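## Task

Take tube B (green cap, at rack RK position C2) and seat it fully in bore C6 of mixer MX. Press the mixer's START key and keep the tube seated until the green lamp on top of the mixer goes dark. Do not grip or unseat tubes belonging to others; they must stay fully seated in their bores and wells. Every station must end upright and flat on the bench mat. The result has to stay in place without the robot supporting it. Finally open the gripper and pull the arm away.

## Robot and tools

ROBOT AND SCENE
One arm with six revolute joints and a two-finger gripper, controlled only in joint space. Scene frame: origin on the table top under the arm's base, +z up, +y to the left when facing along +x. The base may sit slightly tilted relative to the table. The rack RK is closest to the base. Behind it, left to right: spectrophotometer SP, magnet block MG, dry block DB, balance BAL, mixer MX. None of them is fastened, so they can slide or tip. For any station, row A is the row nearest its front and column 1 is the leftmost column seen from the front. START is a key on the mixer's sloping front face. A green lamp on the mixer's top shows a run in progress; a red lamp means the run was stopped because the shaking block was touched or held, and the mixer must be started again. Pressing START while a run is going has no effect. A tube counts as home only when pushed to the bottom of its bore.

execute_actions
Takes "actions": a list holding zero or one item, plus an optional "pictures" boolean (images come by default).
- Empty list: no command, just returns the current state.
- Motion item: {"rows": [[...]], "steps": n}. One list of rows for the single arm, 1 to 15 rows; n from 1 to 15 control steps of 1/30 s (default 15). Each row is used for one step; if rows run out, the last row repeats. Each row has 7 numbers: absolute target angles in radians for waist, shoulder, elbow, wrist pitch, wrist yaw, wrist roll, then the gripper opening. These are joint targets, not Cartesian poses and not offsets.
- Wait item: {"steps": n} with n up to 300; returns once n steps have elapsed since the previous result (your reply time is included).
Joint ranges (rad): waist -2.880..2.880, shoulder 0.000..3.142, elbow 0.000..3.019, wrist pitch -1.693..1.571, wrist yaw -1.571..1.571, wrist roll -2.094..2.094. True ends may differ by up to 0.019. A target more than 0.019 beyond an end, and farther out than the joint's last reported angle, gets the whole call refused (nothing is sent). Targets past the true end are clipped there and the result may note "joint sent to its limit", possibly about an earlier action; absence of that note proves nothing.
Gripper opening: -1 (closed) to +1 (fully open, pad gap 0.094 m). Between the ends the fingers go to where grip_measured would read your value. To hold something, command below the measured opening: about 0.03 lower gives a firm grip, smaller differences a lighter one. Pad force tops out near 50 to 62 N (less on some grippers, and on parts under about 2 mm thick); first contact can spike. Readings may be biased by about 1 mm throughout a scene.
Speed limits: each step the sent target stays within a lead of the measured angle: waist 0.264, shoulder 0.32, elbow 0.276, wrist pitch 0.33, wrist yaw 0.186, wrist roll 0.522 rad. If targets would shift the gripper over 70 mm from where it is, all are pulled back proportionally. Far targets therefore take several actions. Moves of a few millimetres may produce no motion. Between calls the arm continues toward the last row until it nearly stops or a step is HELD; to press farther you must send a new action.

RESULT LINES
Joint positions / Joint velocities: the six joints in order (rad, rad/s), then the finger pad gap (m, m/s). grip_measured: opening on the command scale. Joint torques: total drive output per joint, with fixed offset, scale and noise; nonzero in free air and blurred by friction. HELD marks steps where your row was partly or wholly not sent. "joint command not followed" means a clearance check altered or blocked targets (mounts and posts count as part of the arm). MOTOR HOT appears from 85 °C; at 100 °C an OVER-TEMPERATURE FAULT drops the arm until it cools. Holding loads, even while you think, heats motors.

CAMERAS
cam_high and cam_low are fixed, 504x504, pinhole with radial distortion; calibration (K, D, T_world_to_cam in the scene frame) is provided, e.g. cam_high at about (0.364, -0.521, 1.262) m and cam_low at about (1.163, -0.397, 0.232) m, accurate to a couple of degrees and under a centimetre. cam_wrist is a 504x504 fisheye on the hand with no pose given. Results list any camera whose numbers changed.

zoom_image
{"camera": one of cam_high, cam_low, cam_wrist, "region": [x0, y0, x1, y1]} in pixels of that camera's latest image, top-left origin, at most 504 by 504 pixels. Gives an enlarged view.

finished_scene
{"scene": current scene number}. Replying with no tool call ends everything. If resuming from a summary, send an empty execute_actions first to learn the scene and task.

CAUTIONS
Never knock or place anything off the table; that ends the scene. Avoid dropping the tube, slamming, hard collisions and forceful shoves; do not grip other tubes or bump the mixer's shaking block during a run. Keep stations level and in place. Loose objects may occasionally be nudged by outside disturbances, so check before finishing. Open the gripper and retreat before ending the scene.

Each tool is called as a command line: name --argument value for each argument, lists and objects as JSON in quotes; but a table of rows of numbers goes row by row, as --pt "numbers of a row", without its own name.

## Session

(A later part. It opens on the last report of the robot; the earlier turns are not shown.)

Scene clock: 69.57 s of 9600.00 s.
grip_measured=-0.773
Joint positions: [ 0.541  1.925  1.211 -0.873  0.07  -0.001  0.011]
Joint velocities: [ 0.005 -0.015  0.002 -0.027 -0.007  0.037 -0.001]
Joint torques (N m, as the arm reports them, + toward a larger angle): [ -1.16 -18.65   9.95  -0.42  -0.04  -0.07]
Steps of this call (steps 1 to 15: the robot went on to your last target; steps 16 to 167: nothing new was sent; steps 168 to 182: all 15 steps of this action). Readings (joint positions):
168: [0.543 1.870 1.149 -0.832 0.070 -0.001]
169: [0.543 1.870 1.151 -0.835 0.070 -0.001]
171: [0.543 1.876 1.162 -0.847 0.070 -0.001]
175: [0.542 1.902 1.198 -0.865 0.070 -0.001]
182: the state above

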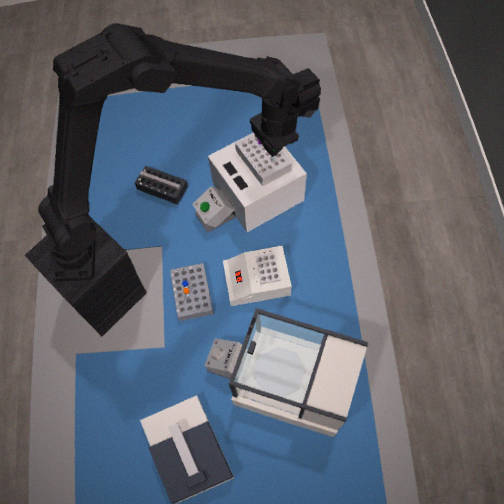

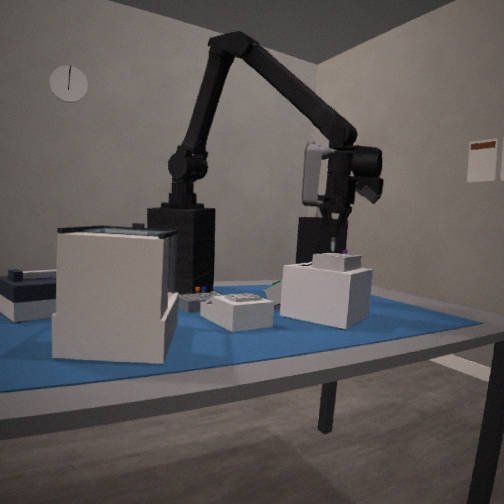

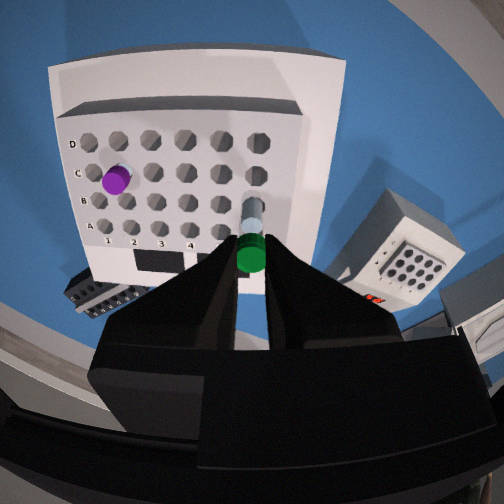

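execute_actions --actions '[{"rows":[[0.521,1.935,1.248,-0.86,0.07,-0.01,-0.79],[0.519,1.94,1.248,-0.85,0.07,-0.01,-0.79],[0.519,1.945,1.248,-0.84,0.07,-0.01,-0.79]]}]'

zoom_image --camera "cam_wrist" --region '[180,130,320,270]'

Scene clock: 73.00 s of 9600.00 s.
grip_measured=-0.773
Joint positions: [ 0.534  1.937  1.211 -0.858  0.07  -0.001  0.011]
Joint velocities: [-0.005  0.005  0.012 -0.012 -0.051  0.007 -0.002]
Joint torques (N m, as the arm reports them, + toward a larger angle): [ -1.33 -18.1    9.98   0.63  -0.05  -0.07]
Steps of this call (steps 1 to 15: the robot went on to your last target; steps 16 to 88: nothing new was sent; steps 89 to 103: all 15 steps of this action). Readings (joint positions):
89: [0.541 1.925 1.211 -0.873 0.070 -0.001]
90: [0.540 1.925 1.211 -0.872 0.070 -0.001]
92: [0.538 1.928 1.211 -0.864 0.070 -0.001]
96: [0.534 1.934 1.211 -0.858 0.070 -0.001]
103: the state above

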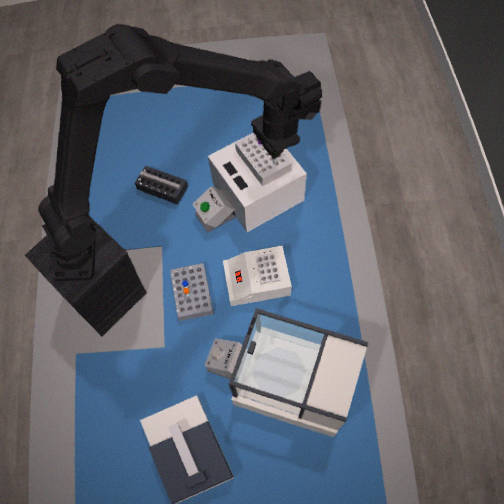

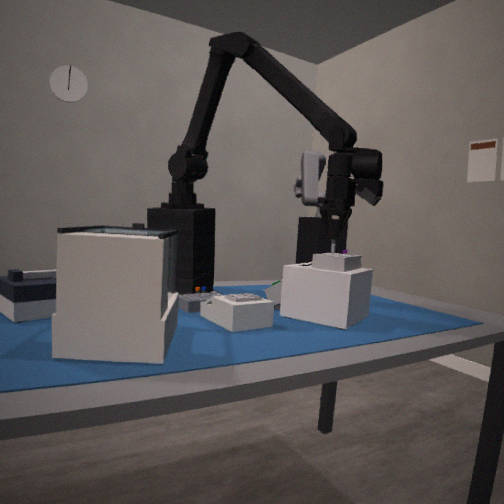

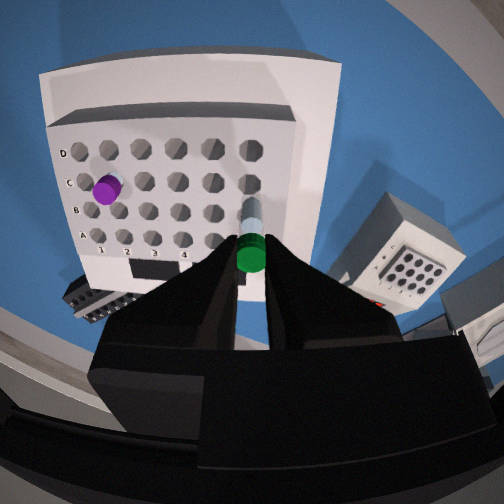

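Region (180, 130, 320, 270) of cam_wrist's 504x504 image, scaled by 3.600, with more detail than that image has.

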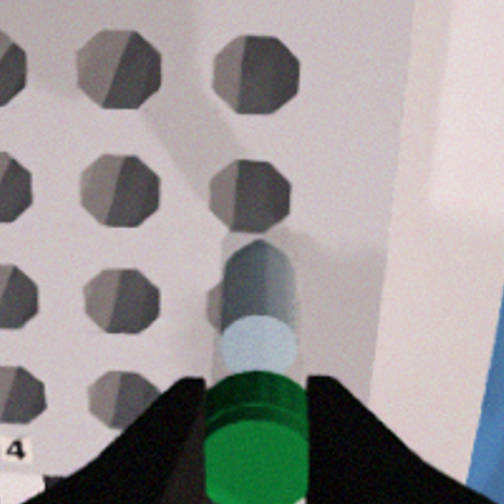

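execute_actions --actions '[{"rows":[[0.54,1.947,1.248,-0.832,0.07,-0.01,-0.79],[0.548,1.95,1.248,-0.824,0.07,-0.01,-0.79]]}]'

zoom_image --camera "cam_wrist" --region '[180,130,320,270]'

zoom_image --camera "cam_low" --region '[300,210,370,280]'

Scene clock: 76.23 s of 9600.00 s.
grip_measured=-0.773
Joint positions: [ 0.534  1.939  1.211 -0.841  0.07  -0.001  0.011]
Joint velocities: [-0.015  0.005 -0.007 -0.007 -0.007  0.007 -0.001]
Joint torques (N m, as the arm reports them, + toward a larger angle): [  1.52 -18.21  10.01   0.72  -0.04  -0.07]
Steps of this call (steps 1 to 15: the robot went on to your last target; steps 16 to 82: nothing new was sent; steps 83 to 97: all 15 steps of this action). Readings (joint positions):
83: [0.534 1.937 1.211 -0.856 0.070 -0.001]
84: [0.534 1.937 1.211 -0.852 0.070 -0.001]
86: [0.534 1.938 1.211 -0.844 0.070 -0.001]
90: [0.534 1.939 1.211 -0.841 0.070 -0.001]
97: the state above

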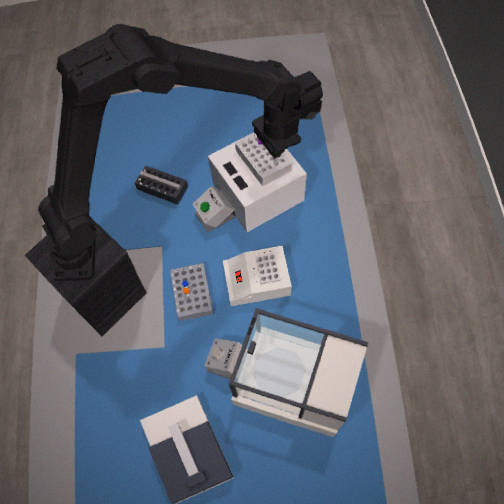

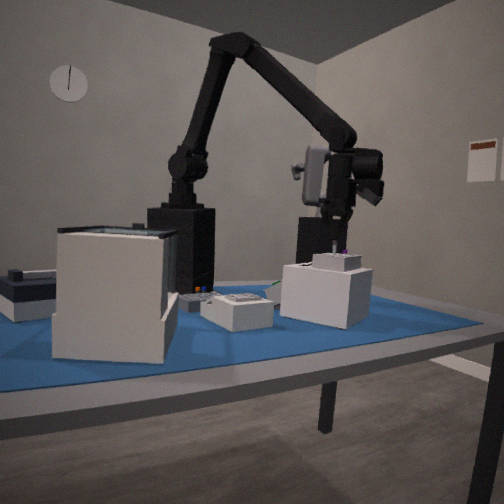

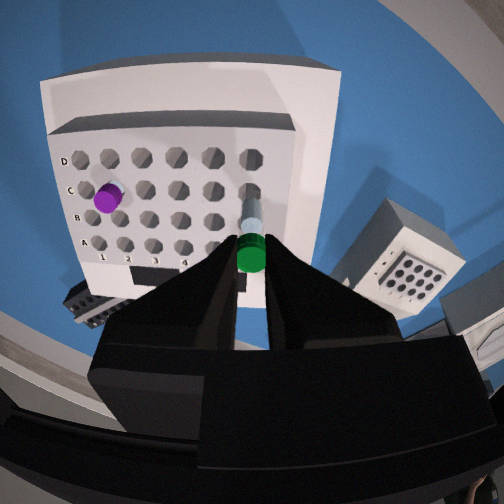

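Region (180, 130, 320, 270) of cam_wrist's 504x504 image, scaled by 3.600, with more detail than that image has.

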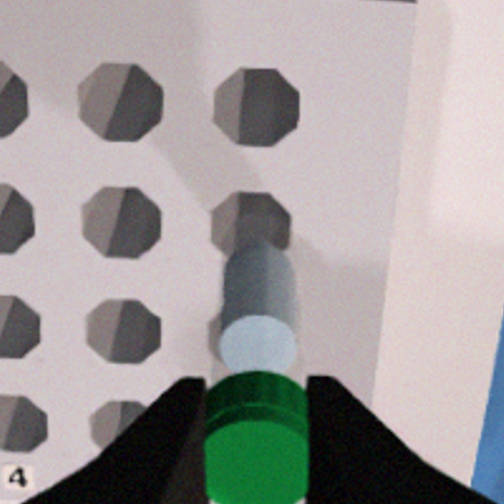

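Region (300, 210, 370, 280) of cam_low's 504x504 image, scaled by 7.200, with more detail than that image has.

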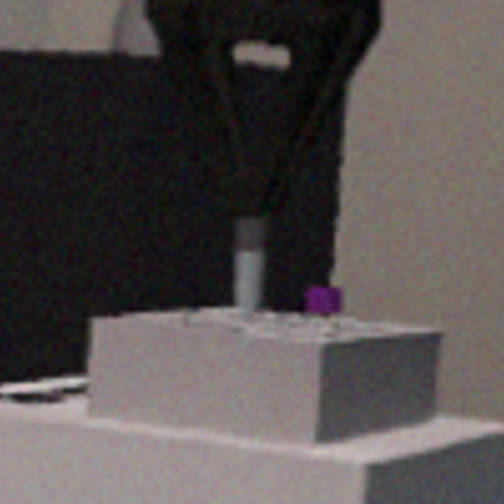

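execute_actions --actions '[{"rows":[[0.551,1.952,1.254,-0.824,0.07,-0.01,-0.79],[0.551,1.955,1.258,-0.824,0.07,-0.01,-0.79],[0.551,1.957,1.258,-0.824,0.07,-0.01,-0.79]]}]'

zoom_image --camera "cam_wrist" --region '[180,130,320,270]'

Scene clock: 79.17 s of 9600.00 s.
grip_measured=-0.773
Joint positions: [ 0.534  1.948  1.216 -0.841  0.07  -0.001  0.011]
Joint velocities: [-0.005  0.005 -0.002 -0.007  0.051  0.037  0.   ]
Joint torques (N m, as the arm reports them, + toward a larger angle): [  1.82 -18.38  10.35   0.74  -0.04  -0.07]
Steps of this call (steps 1 to 15: the robot went on to your last target; steps 16 to 73: nothing new was sent; steps 74 to 88: all 15 steps of this action). Readings (joint positions):
74: [0.534 1.940 1.211 -0.841 0.070 -0.001]
75: [0.534 1.940 1.211 -0.841 0.070 -0.001]
77: [0.534 1.943 1.214 -0.841 0.070 -0.001]
81: [0.534 1.947 1.216 -0.841 0.070 -0.001]
88: the state above

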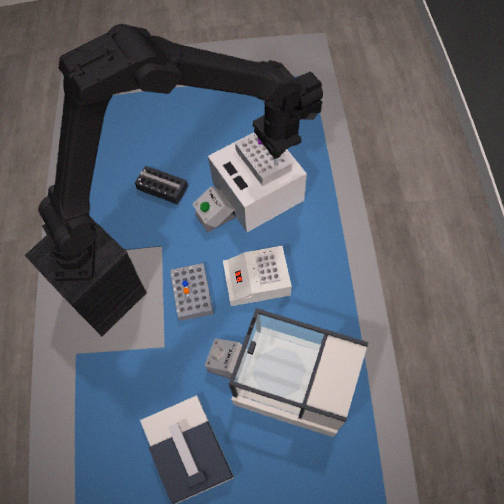

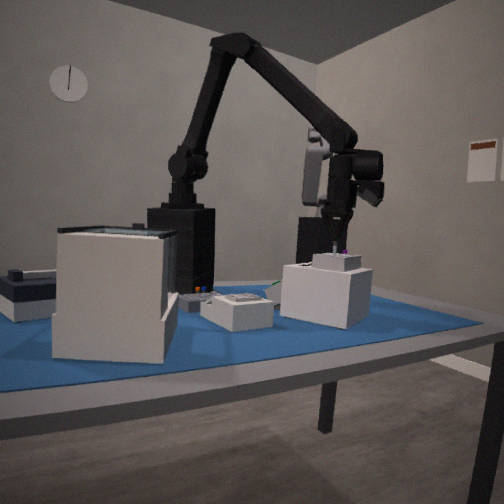

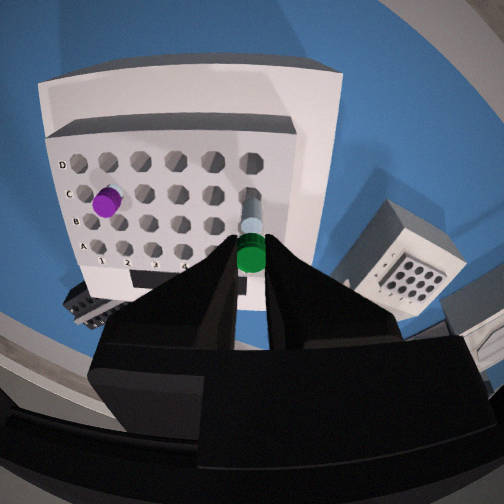

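Region (180, 130, 320, 270) of cam_wrist's 504x504 image, scaled by 3.600, with more detail than that image has.

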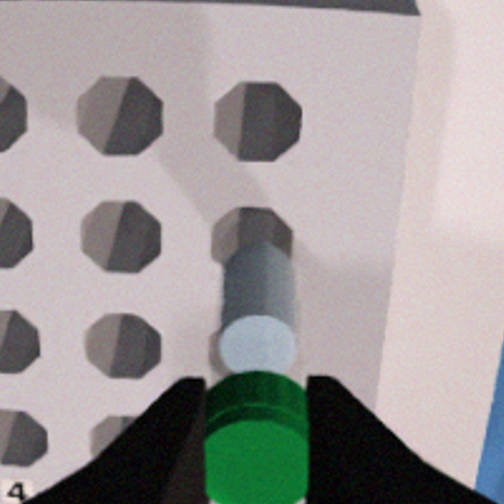

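Nudge left and out, down a little.

execute_actions --actions '[{"rows":[[0.555,1.957,1.258,-0.818,0.07,-0.01,-0.79],[0.555,1.96,1.258,-0.814,0.07,-0.01,-0.79],[0.555,1.963,1.258,-0.812,0.07,-0.01,-0.79]]}]'

zoom_image --camera "cam_wrist" --region '[180,130,320,270]'

Scene clock: 81.27 s of 9600.00 s.
grip_measured=-0.773
Joint positions: [ 0.537  1.949  1.216 -0.831  0.07  -0.001  0.011]
Joint velocities: [-0.005 -0.015 -0.002 -0.002  0.051 -0.022 -0.   ]
Joint torques (N m, as the arm reports them, + toward a larger angle): [  1.7  -17.93  10.34   0.79  -0.03  -0.07]
Steps of this call (steps 1 to 15: the robot went on to your last target; steps 16 to 48: nothing new was sent; steps 49 to 63: all 15 steps of this action). Readings (joint positions):
49: [0.534 1.948 1.216 -0.840 0.070 -0.001]
50: [0.534 1.948 1.216 -0.838 0.070 -0.001]
52: [0.535 1.949 1.216 -0.832 0.070 -0.001]
56: [0.537 1.949 1.216 -0.831 0.070 -0.001]
63: the state above

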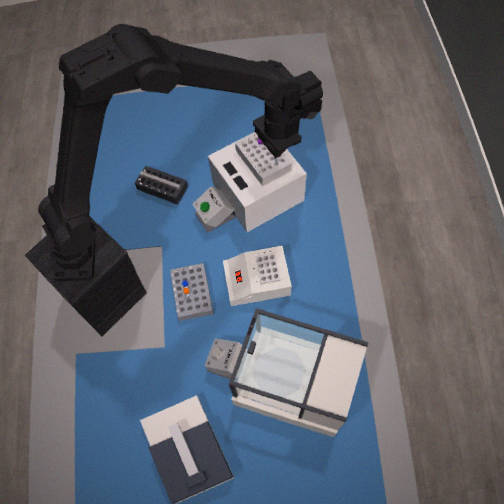

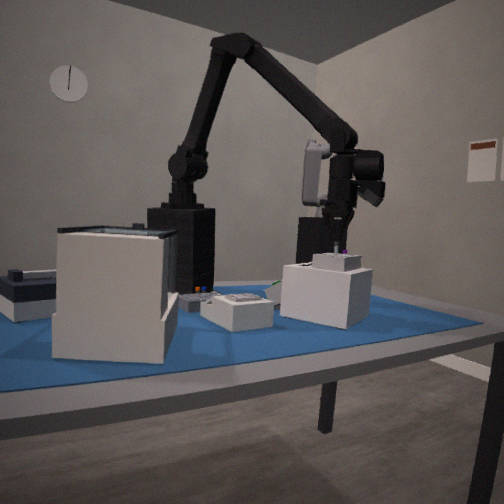

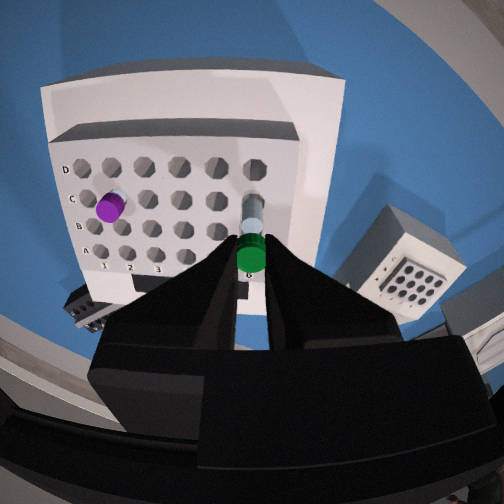

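Region (180, 130, 320, 270) of cam_wrist's 504x504 image, scaled by 3.600, with more detail than that image has.

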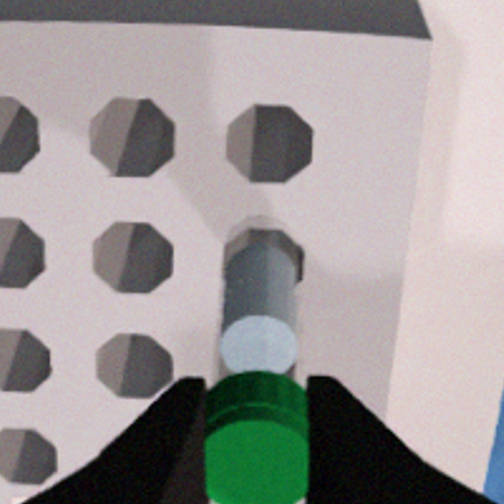

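execute_actions --actions '[{"rows":[[0.537,1.964,1.258,-0.812,0.07,-0.01,-0.79],[0.537,1.966,1.258,-0.812,0.07,-0.01,-0.79],[0.537,1.968,1.258,-0.811,0.07,-0.01,-0.79],[0.537,1.97,1.258,-0.81,0.07,-0.01,-0.79],[0.537,1.972,1.258,-0.809,0.07,-0.01,-0.79],[0.537,1.974,1.258,-0.808,0.07,-0.01,-0.79],[0.537,1.976,1.258,-0.807,0.07,-0.01,-0.79],[0.537,1.978,1.258,-0.806,0.07,-0.01,-0.79],[0.537,1.98,1.258,-0.805,0.07,-0.01,-0.79],[0.537,1.982,1.258,-0.804,0.07,-0.01,-0.79]]}]'

zoom_image --camera "cam_wrist" --region '[180,130,320,270]'

Scene clock: 84.93 s of 9600.00 s.
grip_measured=-0.773
Joint positions: [ 0.537  1.953  1.221 -0.831  0.07  -0.001  0.011]
Joint velocities: [-0.005  0.005  0.002 -0.012  0.022  0.007 -0.001]
Joint torques (N m, as the arm reports them, + toward a larger angle): [  0.32 -16.79   9.9    1.11  -0.04  -0.06]
Steps of this call (steps 1 to 15: the robot went on to your last target; steps 16 to 95: nothing new was sent; steps 96 to 110: all 15 steps of this action). Readings (joint positions):
96: [0.537 1.949 1.216 -0.831 0.070 -0.001]
97: [0.537 1.949 1.216 -0.831 0.070 -0.001]
99: [0.537 1.950 1.217 -0.831 0.070 -0.001]
103: [0.537 1.952 1.220 -0.831 0.070 -0.001]
110: the state above

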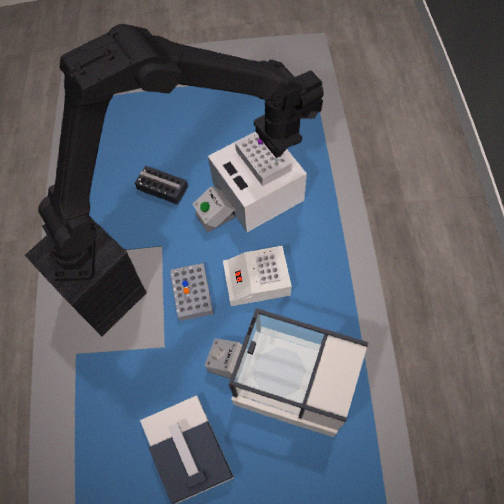

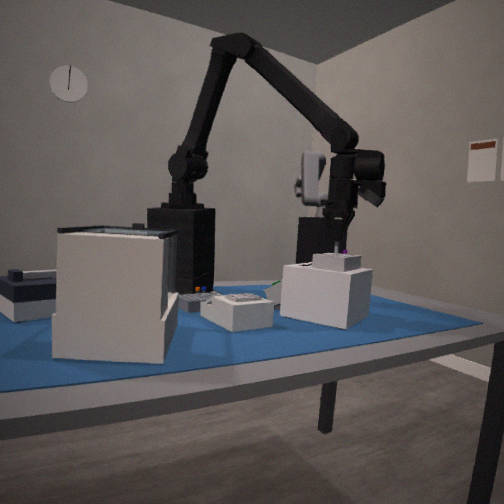

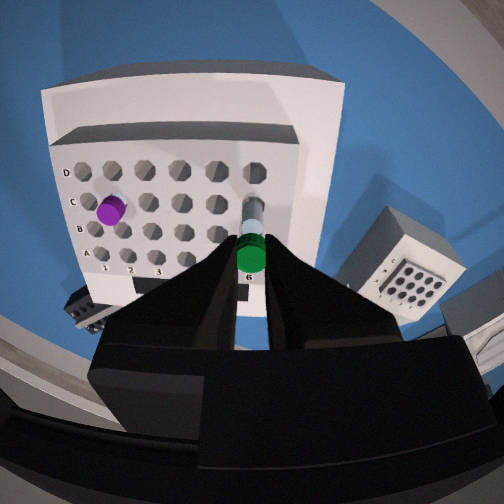

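Region (180, 130, 320, 270) of cam_wrist's 504x504 image, scaled by 3.600, with more detail than that image has.

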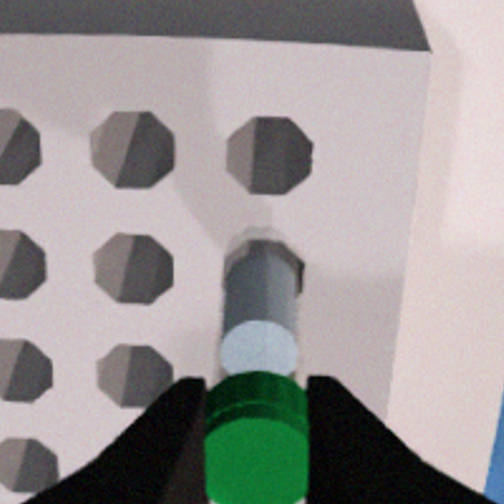

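execute_actions --actions '[{"rows":[[0.53,1.96,1.25,-0.81,0.07,-0.01,-0.79],[0.524,1.945,1.25,-0.81,0.07,-0.01,-0.79],[0.519,1.938,1.25,-0.808,0.07,-0.01,-0.79]]}]'

zoom_image --camera "cam_wrist" --region '[180,130,320,270]'

Scene clock: 87.57 s of 9600.00 s.
grip_measured=-0.773
Joint positions: [ 0.537  1.952  1.221 -0.829  0.07  -0.001  0.011]
Joint velocities: [-0.005 -0.015 -0.022 -0.017  0.066 -0.022 -0.   ]
Joint torques (N m, as the arm reports them, + toward a larger angle): [ -1.3  -20.77   9.35   0.87  -0.04  -0.07]
Steps of this call (steps 1 to 15: the robot went on to your last target; steps 16 to 64: nothing new was sent; steps 65 to 79: all 15 steps of this action). Readings (joint positions):
65: [0.537 1.953 1.221 -0.831 0.070 -0.001]
66: [0.537 1.952 1.221 -0.831 0.070 -0.001]
68: [0.537 1.952 1.221 -0.830 0.070 -0.001]
72: [0.537 1.952 1.221 -0.829 0.070 -0.001]
79: the state above

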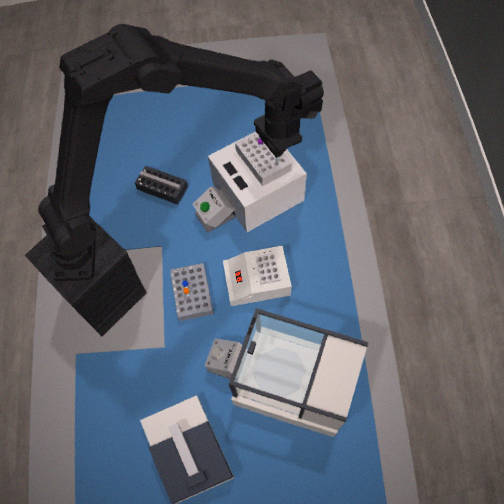

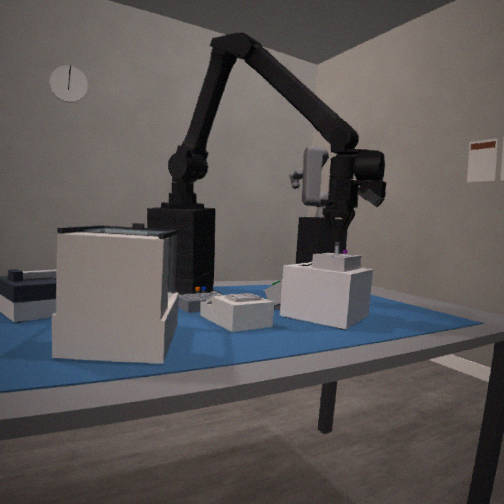

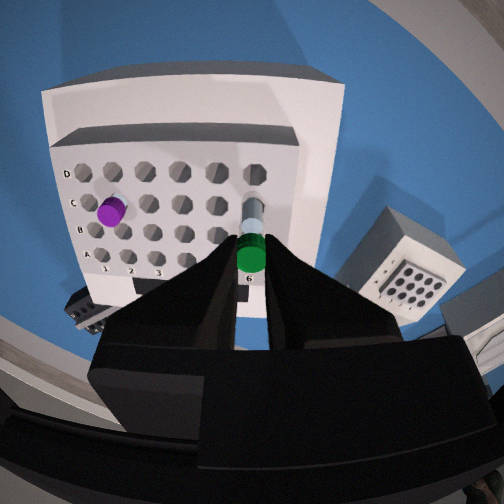

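Region (180, 130, 320, 270) of cam_wrist's 504x504 image, scaled by 3.600, with more detail than that image has.

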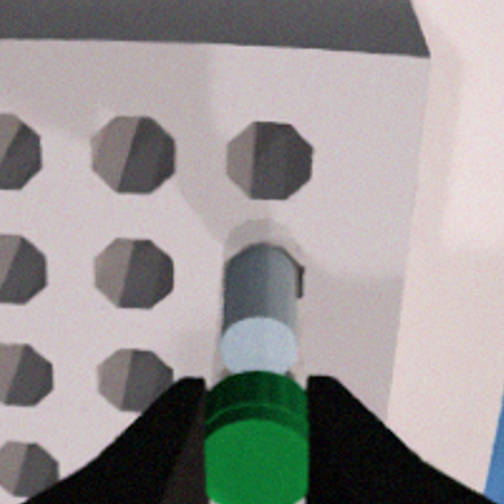

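execute_actions --actions '[{"rows":[[0.5155,1.934,1.25,-0.82,0.07,-0.01,-0.79]],"steps":12}]'

zoom_image --camera "cam_wrist" --region '[180,130,320,270]'

Scene clock: 89.73 s of 9600.00 s.
grip_measured=-0.773
Joint positions: [ 0.534  1.952  1.221 -0.829  0.07  -0.001  0.011]
Joint velocities: [-0.015  0.015 -0.017 -0.002 -0.022 -0.066  0.001]
Joint torques (N m, as the arm reports them, + toward a larger angle): [ -1.36 -21.13   9.35   0.44  -0.05  -0.07]
Steps of this call (steps 1 to 15: the robot went on to your last target; steps 16 to 53: nothing new was sent; steps 54 to 65: all 12 steps of this action). Readings (joint positions):
54: [0.536 1.952 1.221 -0.829 0.070 -0.001]
55: [0.536 1.952 1.221 -0.829 0.070 -0.001]
57: [0.535 1.952 1.221 -0.829 0.070 -0.001]
61: [0.534 1.952 1.221 -0.829 0.070 -0.001]
65: the state above

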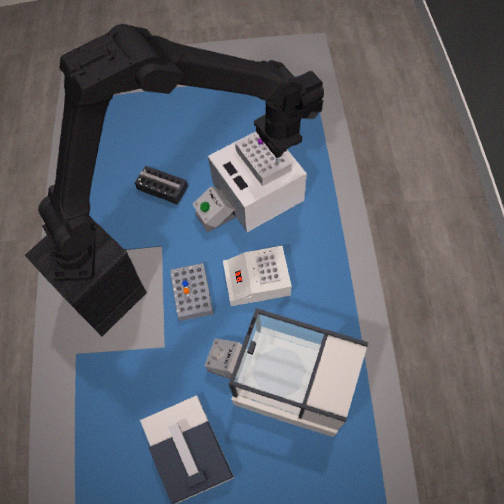

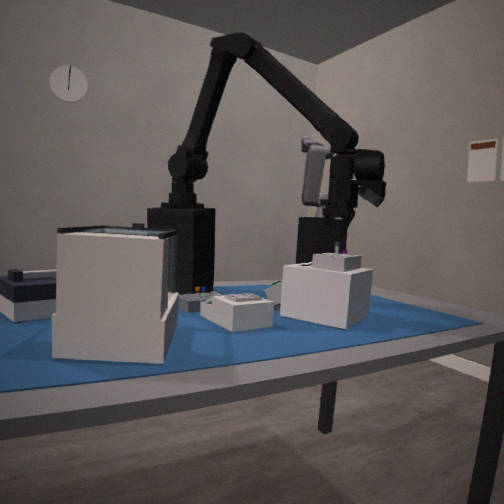

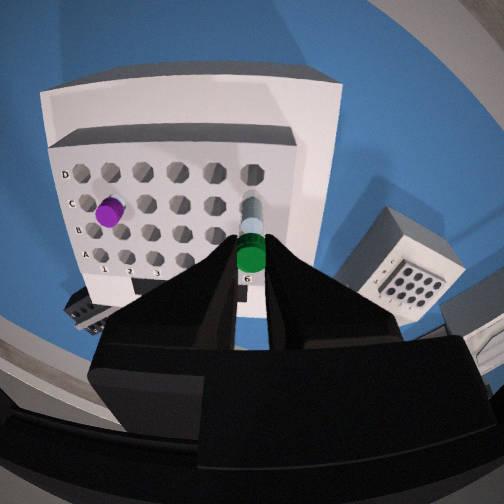

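Region (180, 130, 320, 270) of cam_wrist's 504x504 image, scaled by 3.600, with more detail than that image has.

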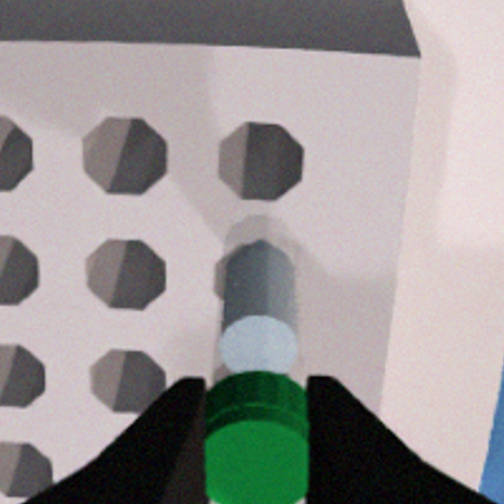

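execute_actions --actions '[{"rows":[[0.545,1.95,1.25,-0.82,0.07,-0.01,-0.79],[0.545,1.96,1.25,-0.82,0.07,-0.01,-0.79],[0.545,1.963,1.25,-0.82,0.07,-0.01,-0.79],[0.545,1.966,1.25,-0.82,0.07,-0.01,-0.79],[0.545,1.969,1.25,-0.82,0.07,-0.01,-0.79],[0.545,1.972,1.25,-0.82,0.07,-0.01,-0.79],[0.545,1.975,1.25,-0.82,0.07,-0.01,-0.79]]}]'

zoom_image --camera "cam_wrist" --region '[180,130,320,270]'

Scene clock: 92.37 s of 9600.00 s.
grip_measured=-0.773
Joint positions: [ 0.534  1.952  1.221 -0.829  0.07  -0.001  0.011]
Joint velocities: [ 0.005  0.005 -0.012  0.012 -0.051  0.066 -0.   ]
Joint torques (N m, as the arm reports them, + toward a larger angle): [  1.19 -17.13   9.3    0.42  -0.04  -0.08]
Steps of this call (steps 1 to 15: the robot went on to your last target; steps 16 to 64: nothing new was sent; steps 65 to 79: all 15 steps of this action). Readings (joint positions):
65: [0.534 1.952 1.221 -0.829 0.070 -0.001]
66: [0.534 1.952 1.221 -0.829 0.070 -0.001]
68: [0.534 1.952 1.221 -0.829 0.070 -0.001]
72: [0.534 1.952 1.221 -0.829 0.070 -0.001]
79: the state above

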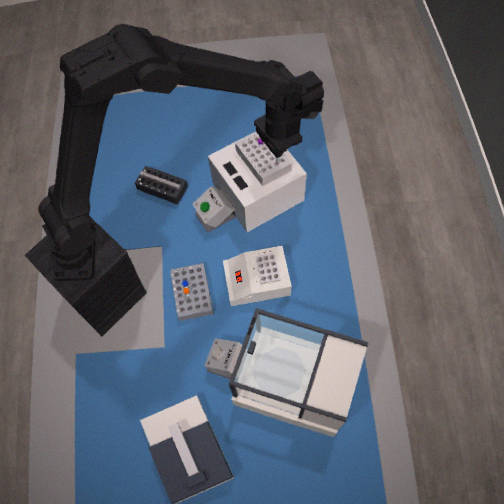

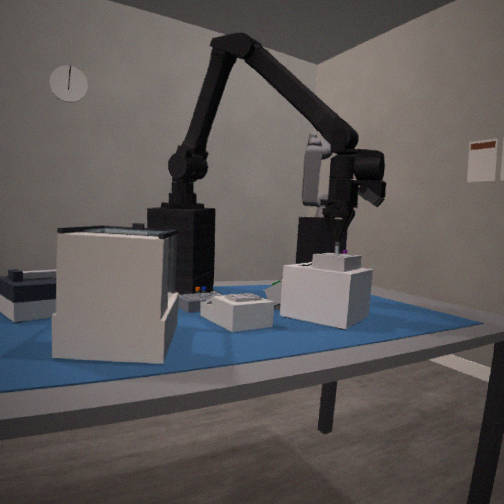

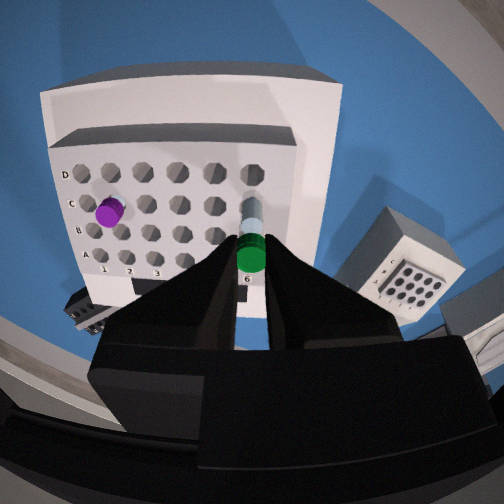

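Region (180, 130, 320, 270) of cam_wrist's 504x504 image, scaled by 3.600, with more detail than that image has.

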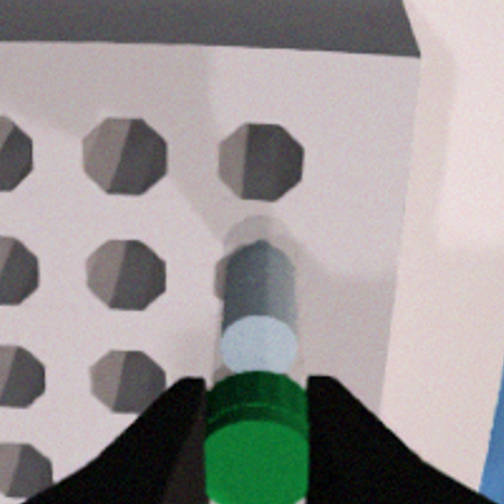

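execute_actions --actions '[{"rows":[[0.548,1.96,1.25,-0.835,0.07,-0.01,-0.79],[0.55,1.96,1.25,-0.845,0.07,-0.01,-0.79],[0.552,1.96,1.25,-0.85,0.07,-0.01,-0.79],[0.552,1.96,1.25,-0.851,0.07,-0.01,-0.79],[0.552,1.96,1.25,-0.851,0.07,-0.01,-0.79],[0.552,1.96,1.25,-0.851,0.07,-0.01,-0.79],[0.552,1.965,1.25,-0.851,0.07,-0.01,-0.79],[0.545,1.97,1.25,-0.84,0.07,-0.01,-0.79],[0.545,1.975,1.25,-0.83,0.07,-0.01,-0.79]]}]'

zoom_image --camera "cam_wrist" --region '[180,130,320,270]'

Scene clock: 95.63 s of 9600.00 s.
grip_measured=-0.773
Joint positions: [ 0.535  1.952  1.221 -0.833  0.07  -0.001  0.011]
Joint velocities: [-0.015  0.005 -0.007 -0.002 -0.022 -0.095  0.   ]
Joint torques (N m, as the arm reports them, + toward a larger angle): [  0.99 -17.19   9.33   0.2   -0.04  -0.07]
Steps of this call (steps 1 to 15: the robot went on to your last target; steps 16 to 83: nothing new was sent; steps 84 to 98: all 15 steps of this action). Readings (joint positions):
84: [0.534 1.952 1.221 -0.829 0.070 -0.001]
85: [0.534 1.952 1.221 -0.829 0.070 -0.001]
87: [0.535 1.952 1.221 -0.832 0.070 -0.001]
91: [0.535 1.952 1.221 -0.833 0.070 -0.001]
98: the state above

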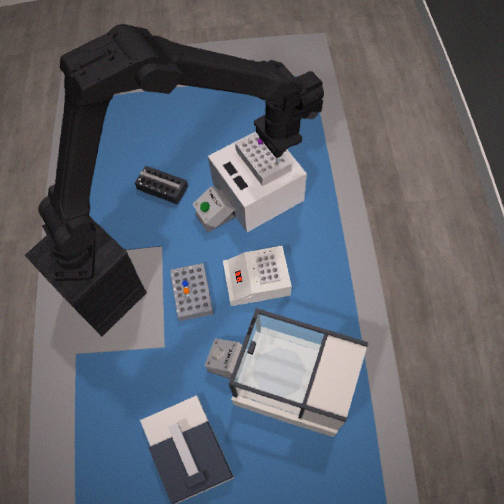

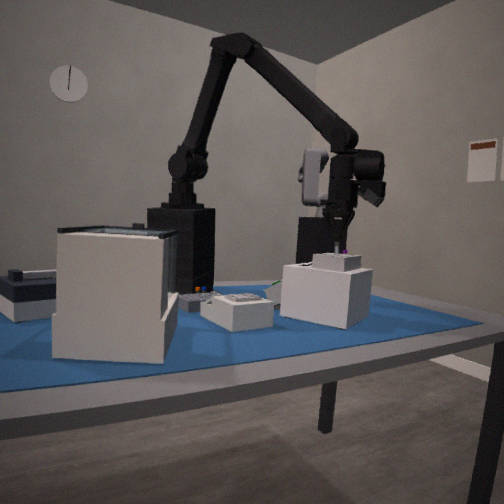

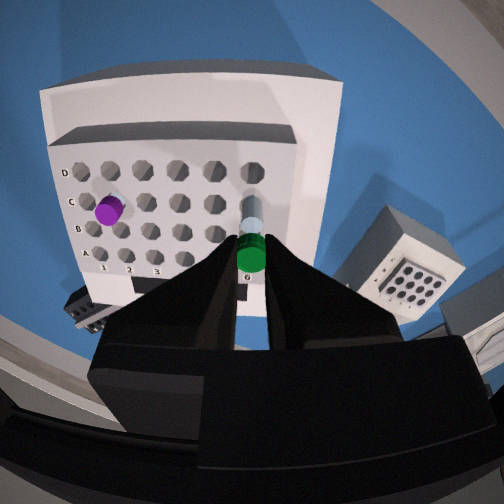

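Region (180, 130, 320, 270) of cam_wrist's 504x504 image, scaled by 3.600, with more detail than that image has.

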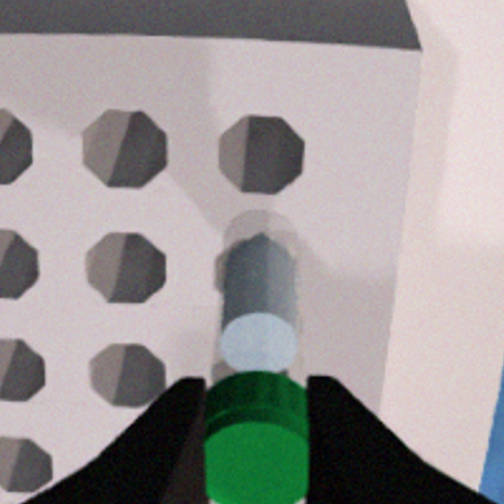

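execute_actions --actions '[{"rows":[[0.552,1.95,1.25,-0.84,0.07,-0.01,-0.79],[0.552,1.935,1.25,-0.85,0.07,-0.01,-0.79],[0.552,1.926,1.25,-0.852,0.07,-0.01,-0.79]]}]'

zoom_image --camera "cam_wrist" --region '[180,130,320,270]'

Scene clock: 98.33 s of 9600.00 s.
grip_measured=-0.773
Joint positions: [ 0.535  1.949  1.221 -0.837  0.07  -0.001  0.011]
Joint velocities: [-0.005 -0.015  0.022 -0.002  0.051  0.037  0.   ]
Joint torques (N m, as the arm reports them, + toward a larger angle): [  1.53 -21.59   9.33  -0.4   -0.04  -0.07]
Steps of this call (steps 1 to 15: the robot went on to your last target; steps 16 to 66: nothing new was sent; steps 67 to 81: all 15 steps of this action). Readings (joint positions):
67: [0.535 1.952 1.221 -0.833 0.070 -0.001]
68: [0.535 1.952 1.221 -0.833 0.070 -0.001]
70: [0.535 1.951 1.221 -0.835 0.070 -0.001]
74: [0.535 1.949 1.221 -0.837 0.070 -0.001]
81: the state above

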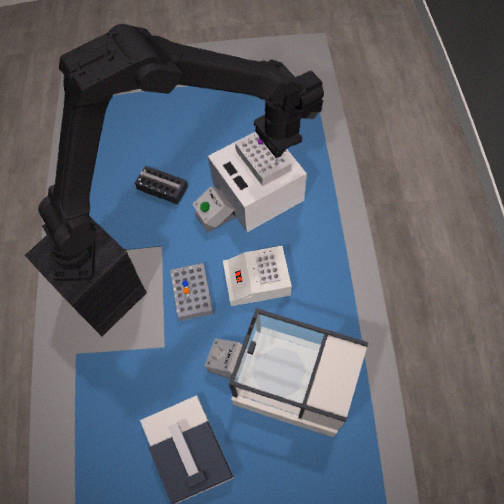

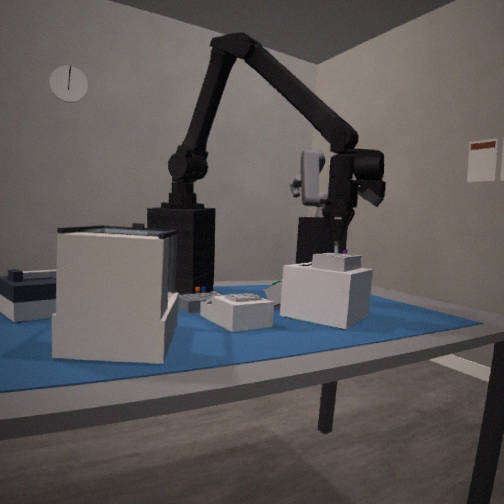

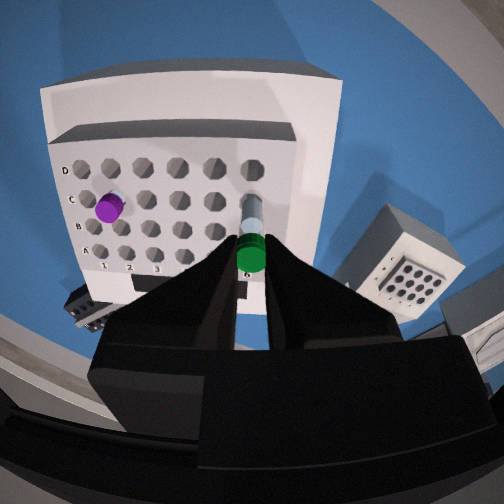

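Region (180, 130, 320, 270) of cam_wrist's 504x504 image, scaled by 3.600, with more detail than that image has.

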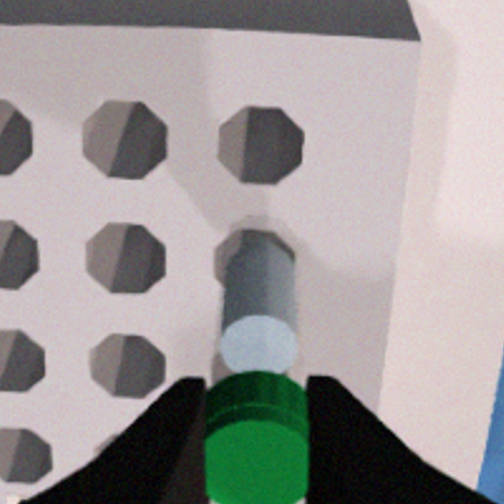

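execute_actions --actions '[{"rows":[[0.556,1.94,1.25,-0.84,0.07,-0.01,-0.79],[0.556,1.94,1.25,-0.84,0.07,-0.01,-0.79],[0.556,1.94,1.25,-0.84,0.07,-0.01,-0.79],[0.556,1.94,1.25,-0.84,0.07,-0.01,-0.79],[0.54,1.94,1.25,-0.84,0.07,-0.01,-0.79]],"steps":10}]'

zoom_image --camera "cam_wrist" --region '[180,130,320,270]'

Scene clock: 101.33 s of 9600.00 s.
grip_measured=-0.773
Joint positions: [ 0.536  1.949  1.221 -0.837  0.07  -0.001  0.011]
Joint velocities: [ 0.005 -0.005  0.002 -0.007  0.11   0.007 -0.   ]
Joint torques (N m, as the arm reports them, + toward a larger angle): [ -0.06 -20.2    9.3    0.02  -0.05  -0.07]
Steps of this call (steps 1 to 15: the robot went on to your last target; steps 16 to 80: nothing new was sent; steps 81 to 90: all 10 steps of this action). Readings (joint positions):
81: [0.535 1.949 1.221 -0.837 0.070 -0.001]
82: [0.535 1.949 1.221 -0.837 0.070 -0.001]
84: [0.536 1.949 1.221 -0.837 0.070 -0.001]
88: [0.536 1.949 1.221 -0.837 0.070 -0.001]
90: the state above

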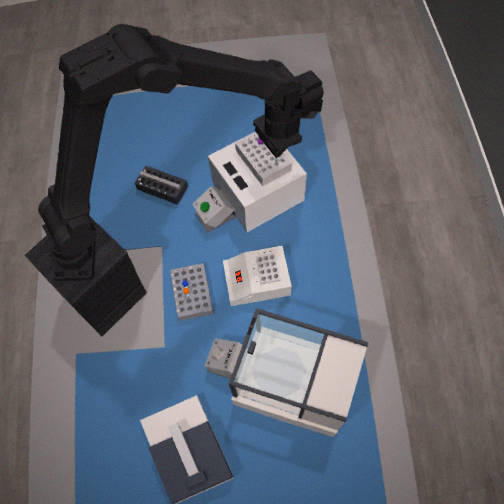

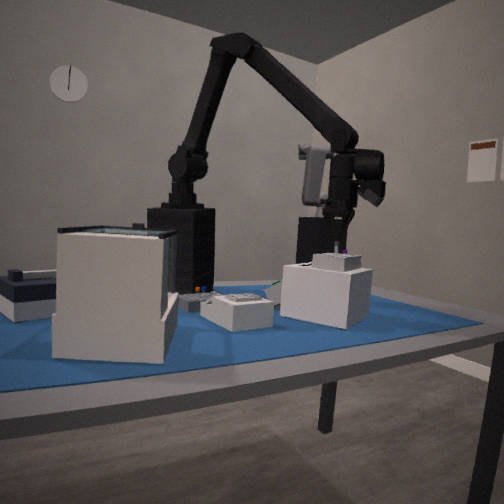

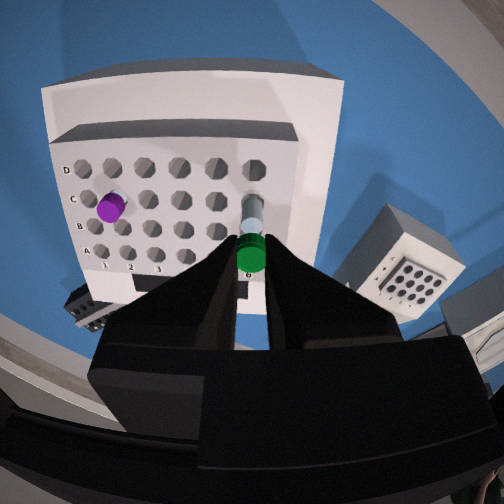

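Region (180, 130, 320, 270) of cam_wrist's 504x504 image, scaled by 3.600, with more detail than that image has.

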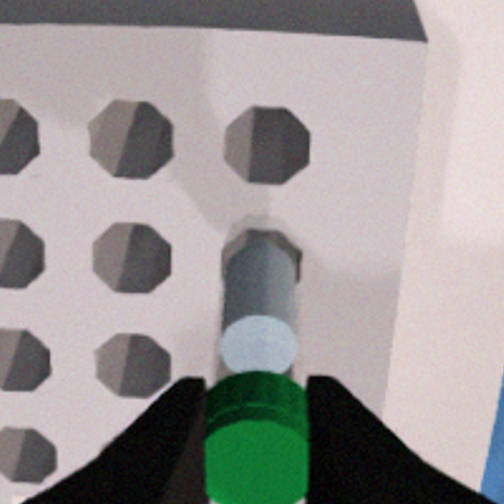

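Very near centred. Descend.

execute_actions --actions '[{"rows":[[0.53,1.95,1.245,-0.83,0.07,-0.01,-0.79],[0.53,1.96,1.245,-0.825,0.07,-0.01,-0.79],[0.53,1.963,1.245,-0.822,0.07,-0.01,-0.79],[0.53,1.966,1.245,-0.82,0.07,-0.01,-0.79],[0.53,1.969,1.245,-0.819,0.07,-0.01,-0.79],[0.53,1.972,1.245,-0.818,0.07,-0.01,-0.79],[0.53,1.975,1.245,-0.817,0.07,-0.01,-0.79],[0.53,1.978,1.245,-0.816,0.07,-0.01,-0.79]]}]'

zoom_image --camera "cam_wrist" --region '[180,130,320,270]'

Scene clock: 104.60 s of 9600.00 s.
grip_measured=-0.773
Joint positions: [ 0.536  1.953  1.221 -0.836  0.07  -0.001  0.011]
Joint velocities: [-0.015  0.005 -0.022 -0.012 -0.007  0.081  0.   ]
Joint torques (N m, as the arm reports them, + toward a larger angle): [ -0.36 -17.31   9.05   0.87  -0.08  -0.07]
Steps of this call (steps 1 to 15: the robot went on to your last target; steps 16 to 83: nothing new was sent; steps 84 to 98: all 15 steps of this action). Readings (joint positions):
84: [0.536 1.949 1.221 -0.837 0.070 -0.001]
85: [0.536 1.949 1.221 -0.837 0.070 -0.001]
87: [0.536 1.950 1.221 -0.837 0.070 -0.001]
91: [0.536 1.953 1.221 -0.836 0.070 -0.001]
98: the state above

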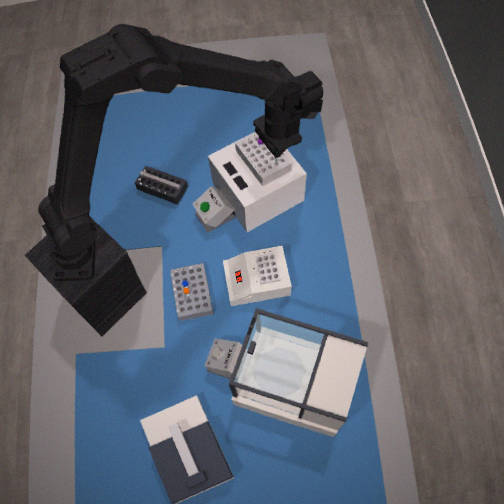

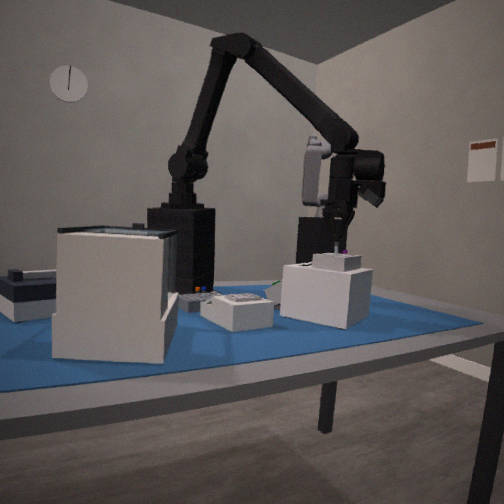

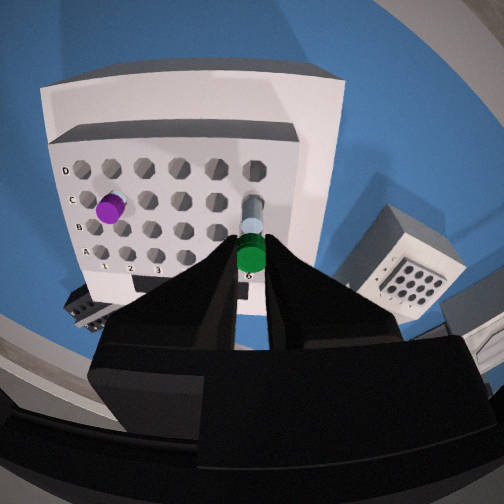

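Region (180, 130, 320, 270) of cam_wrist's 504x504 image, scaled by 3.600, with more detail than that image has.

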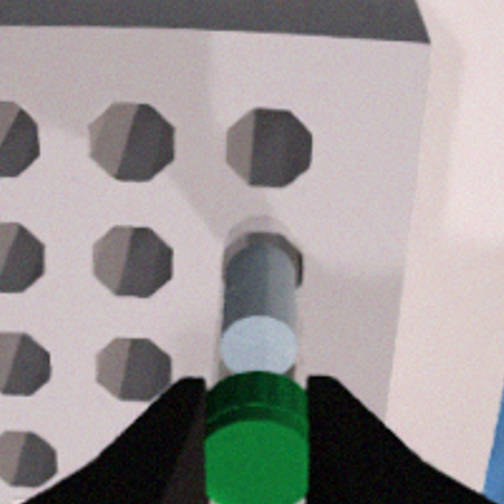

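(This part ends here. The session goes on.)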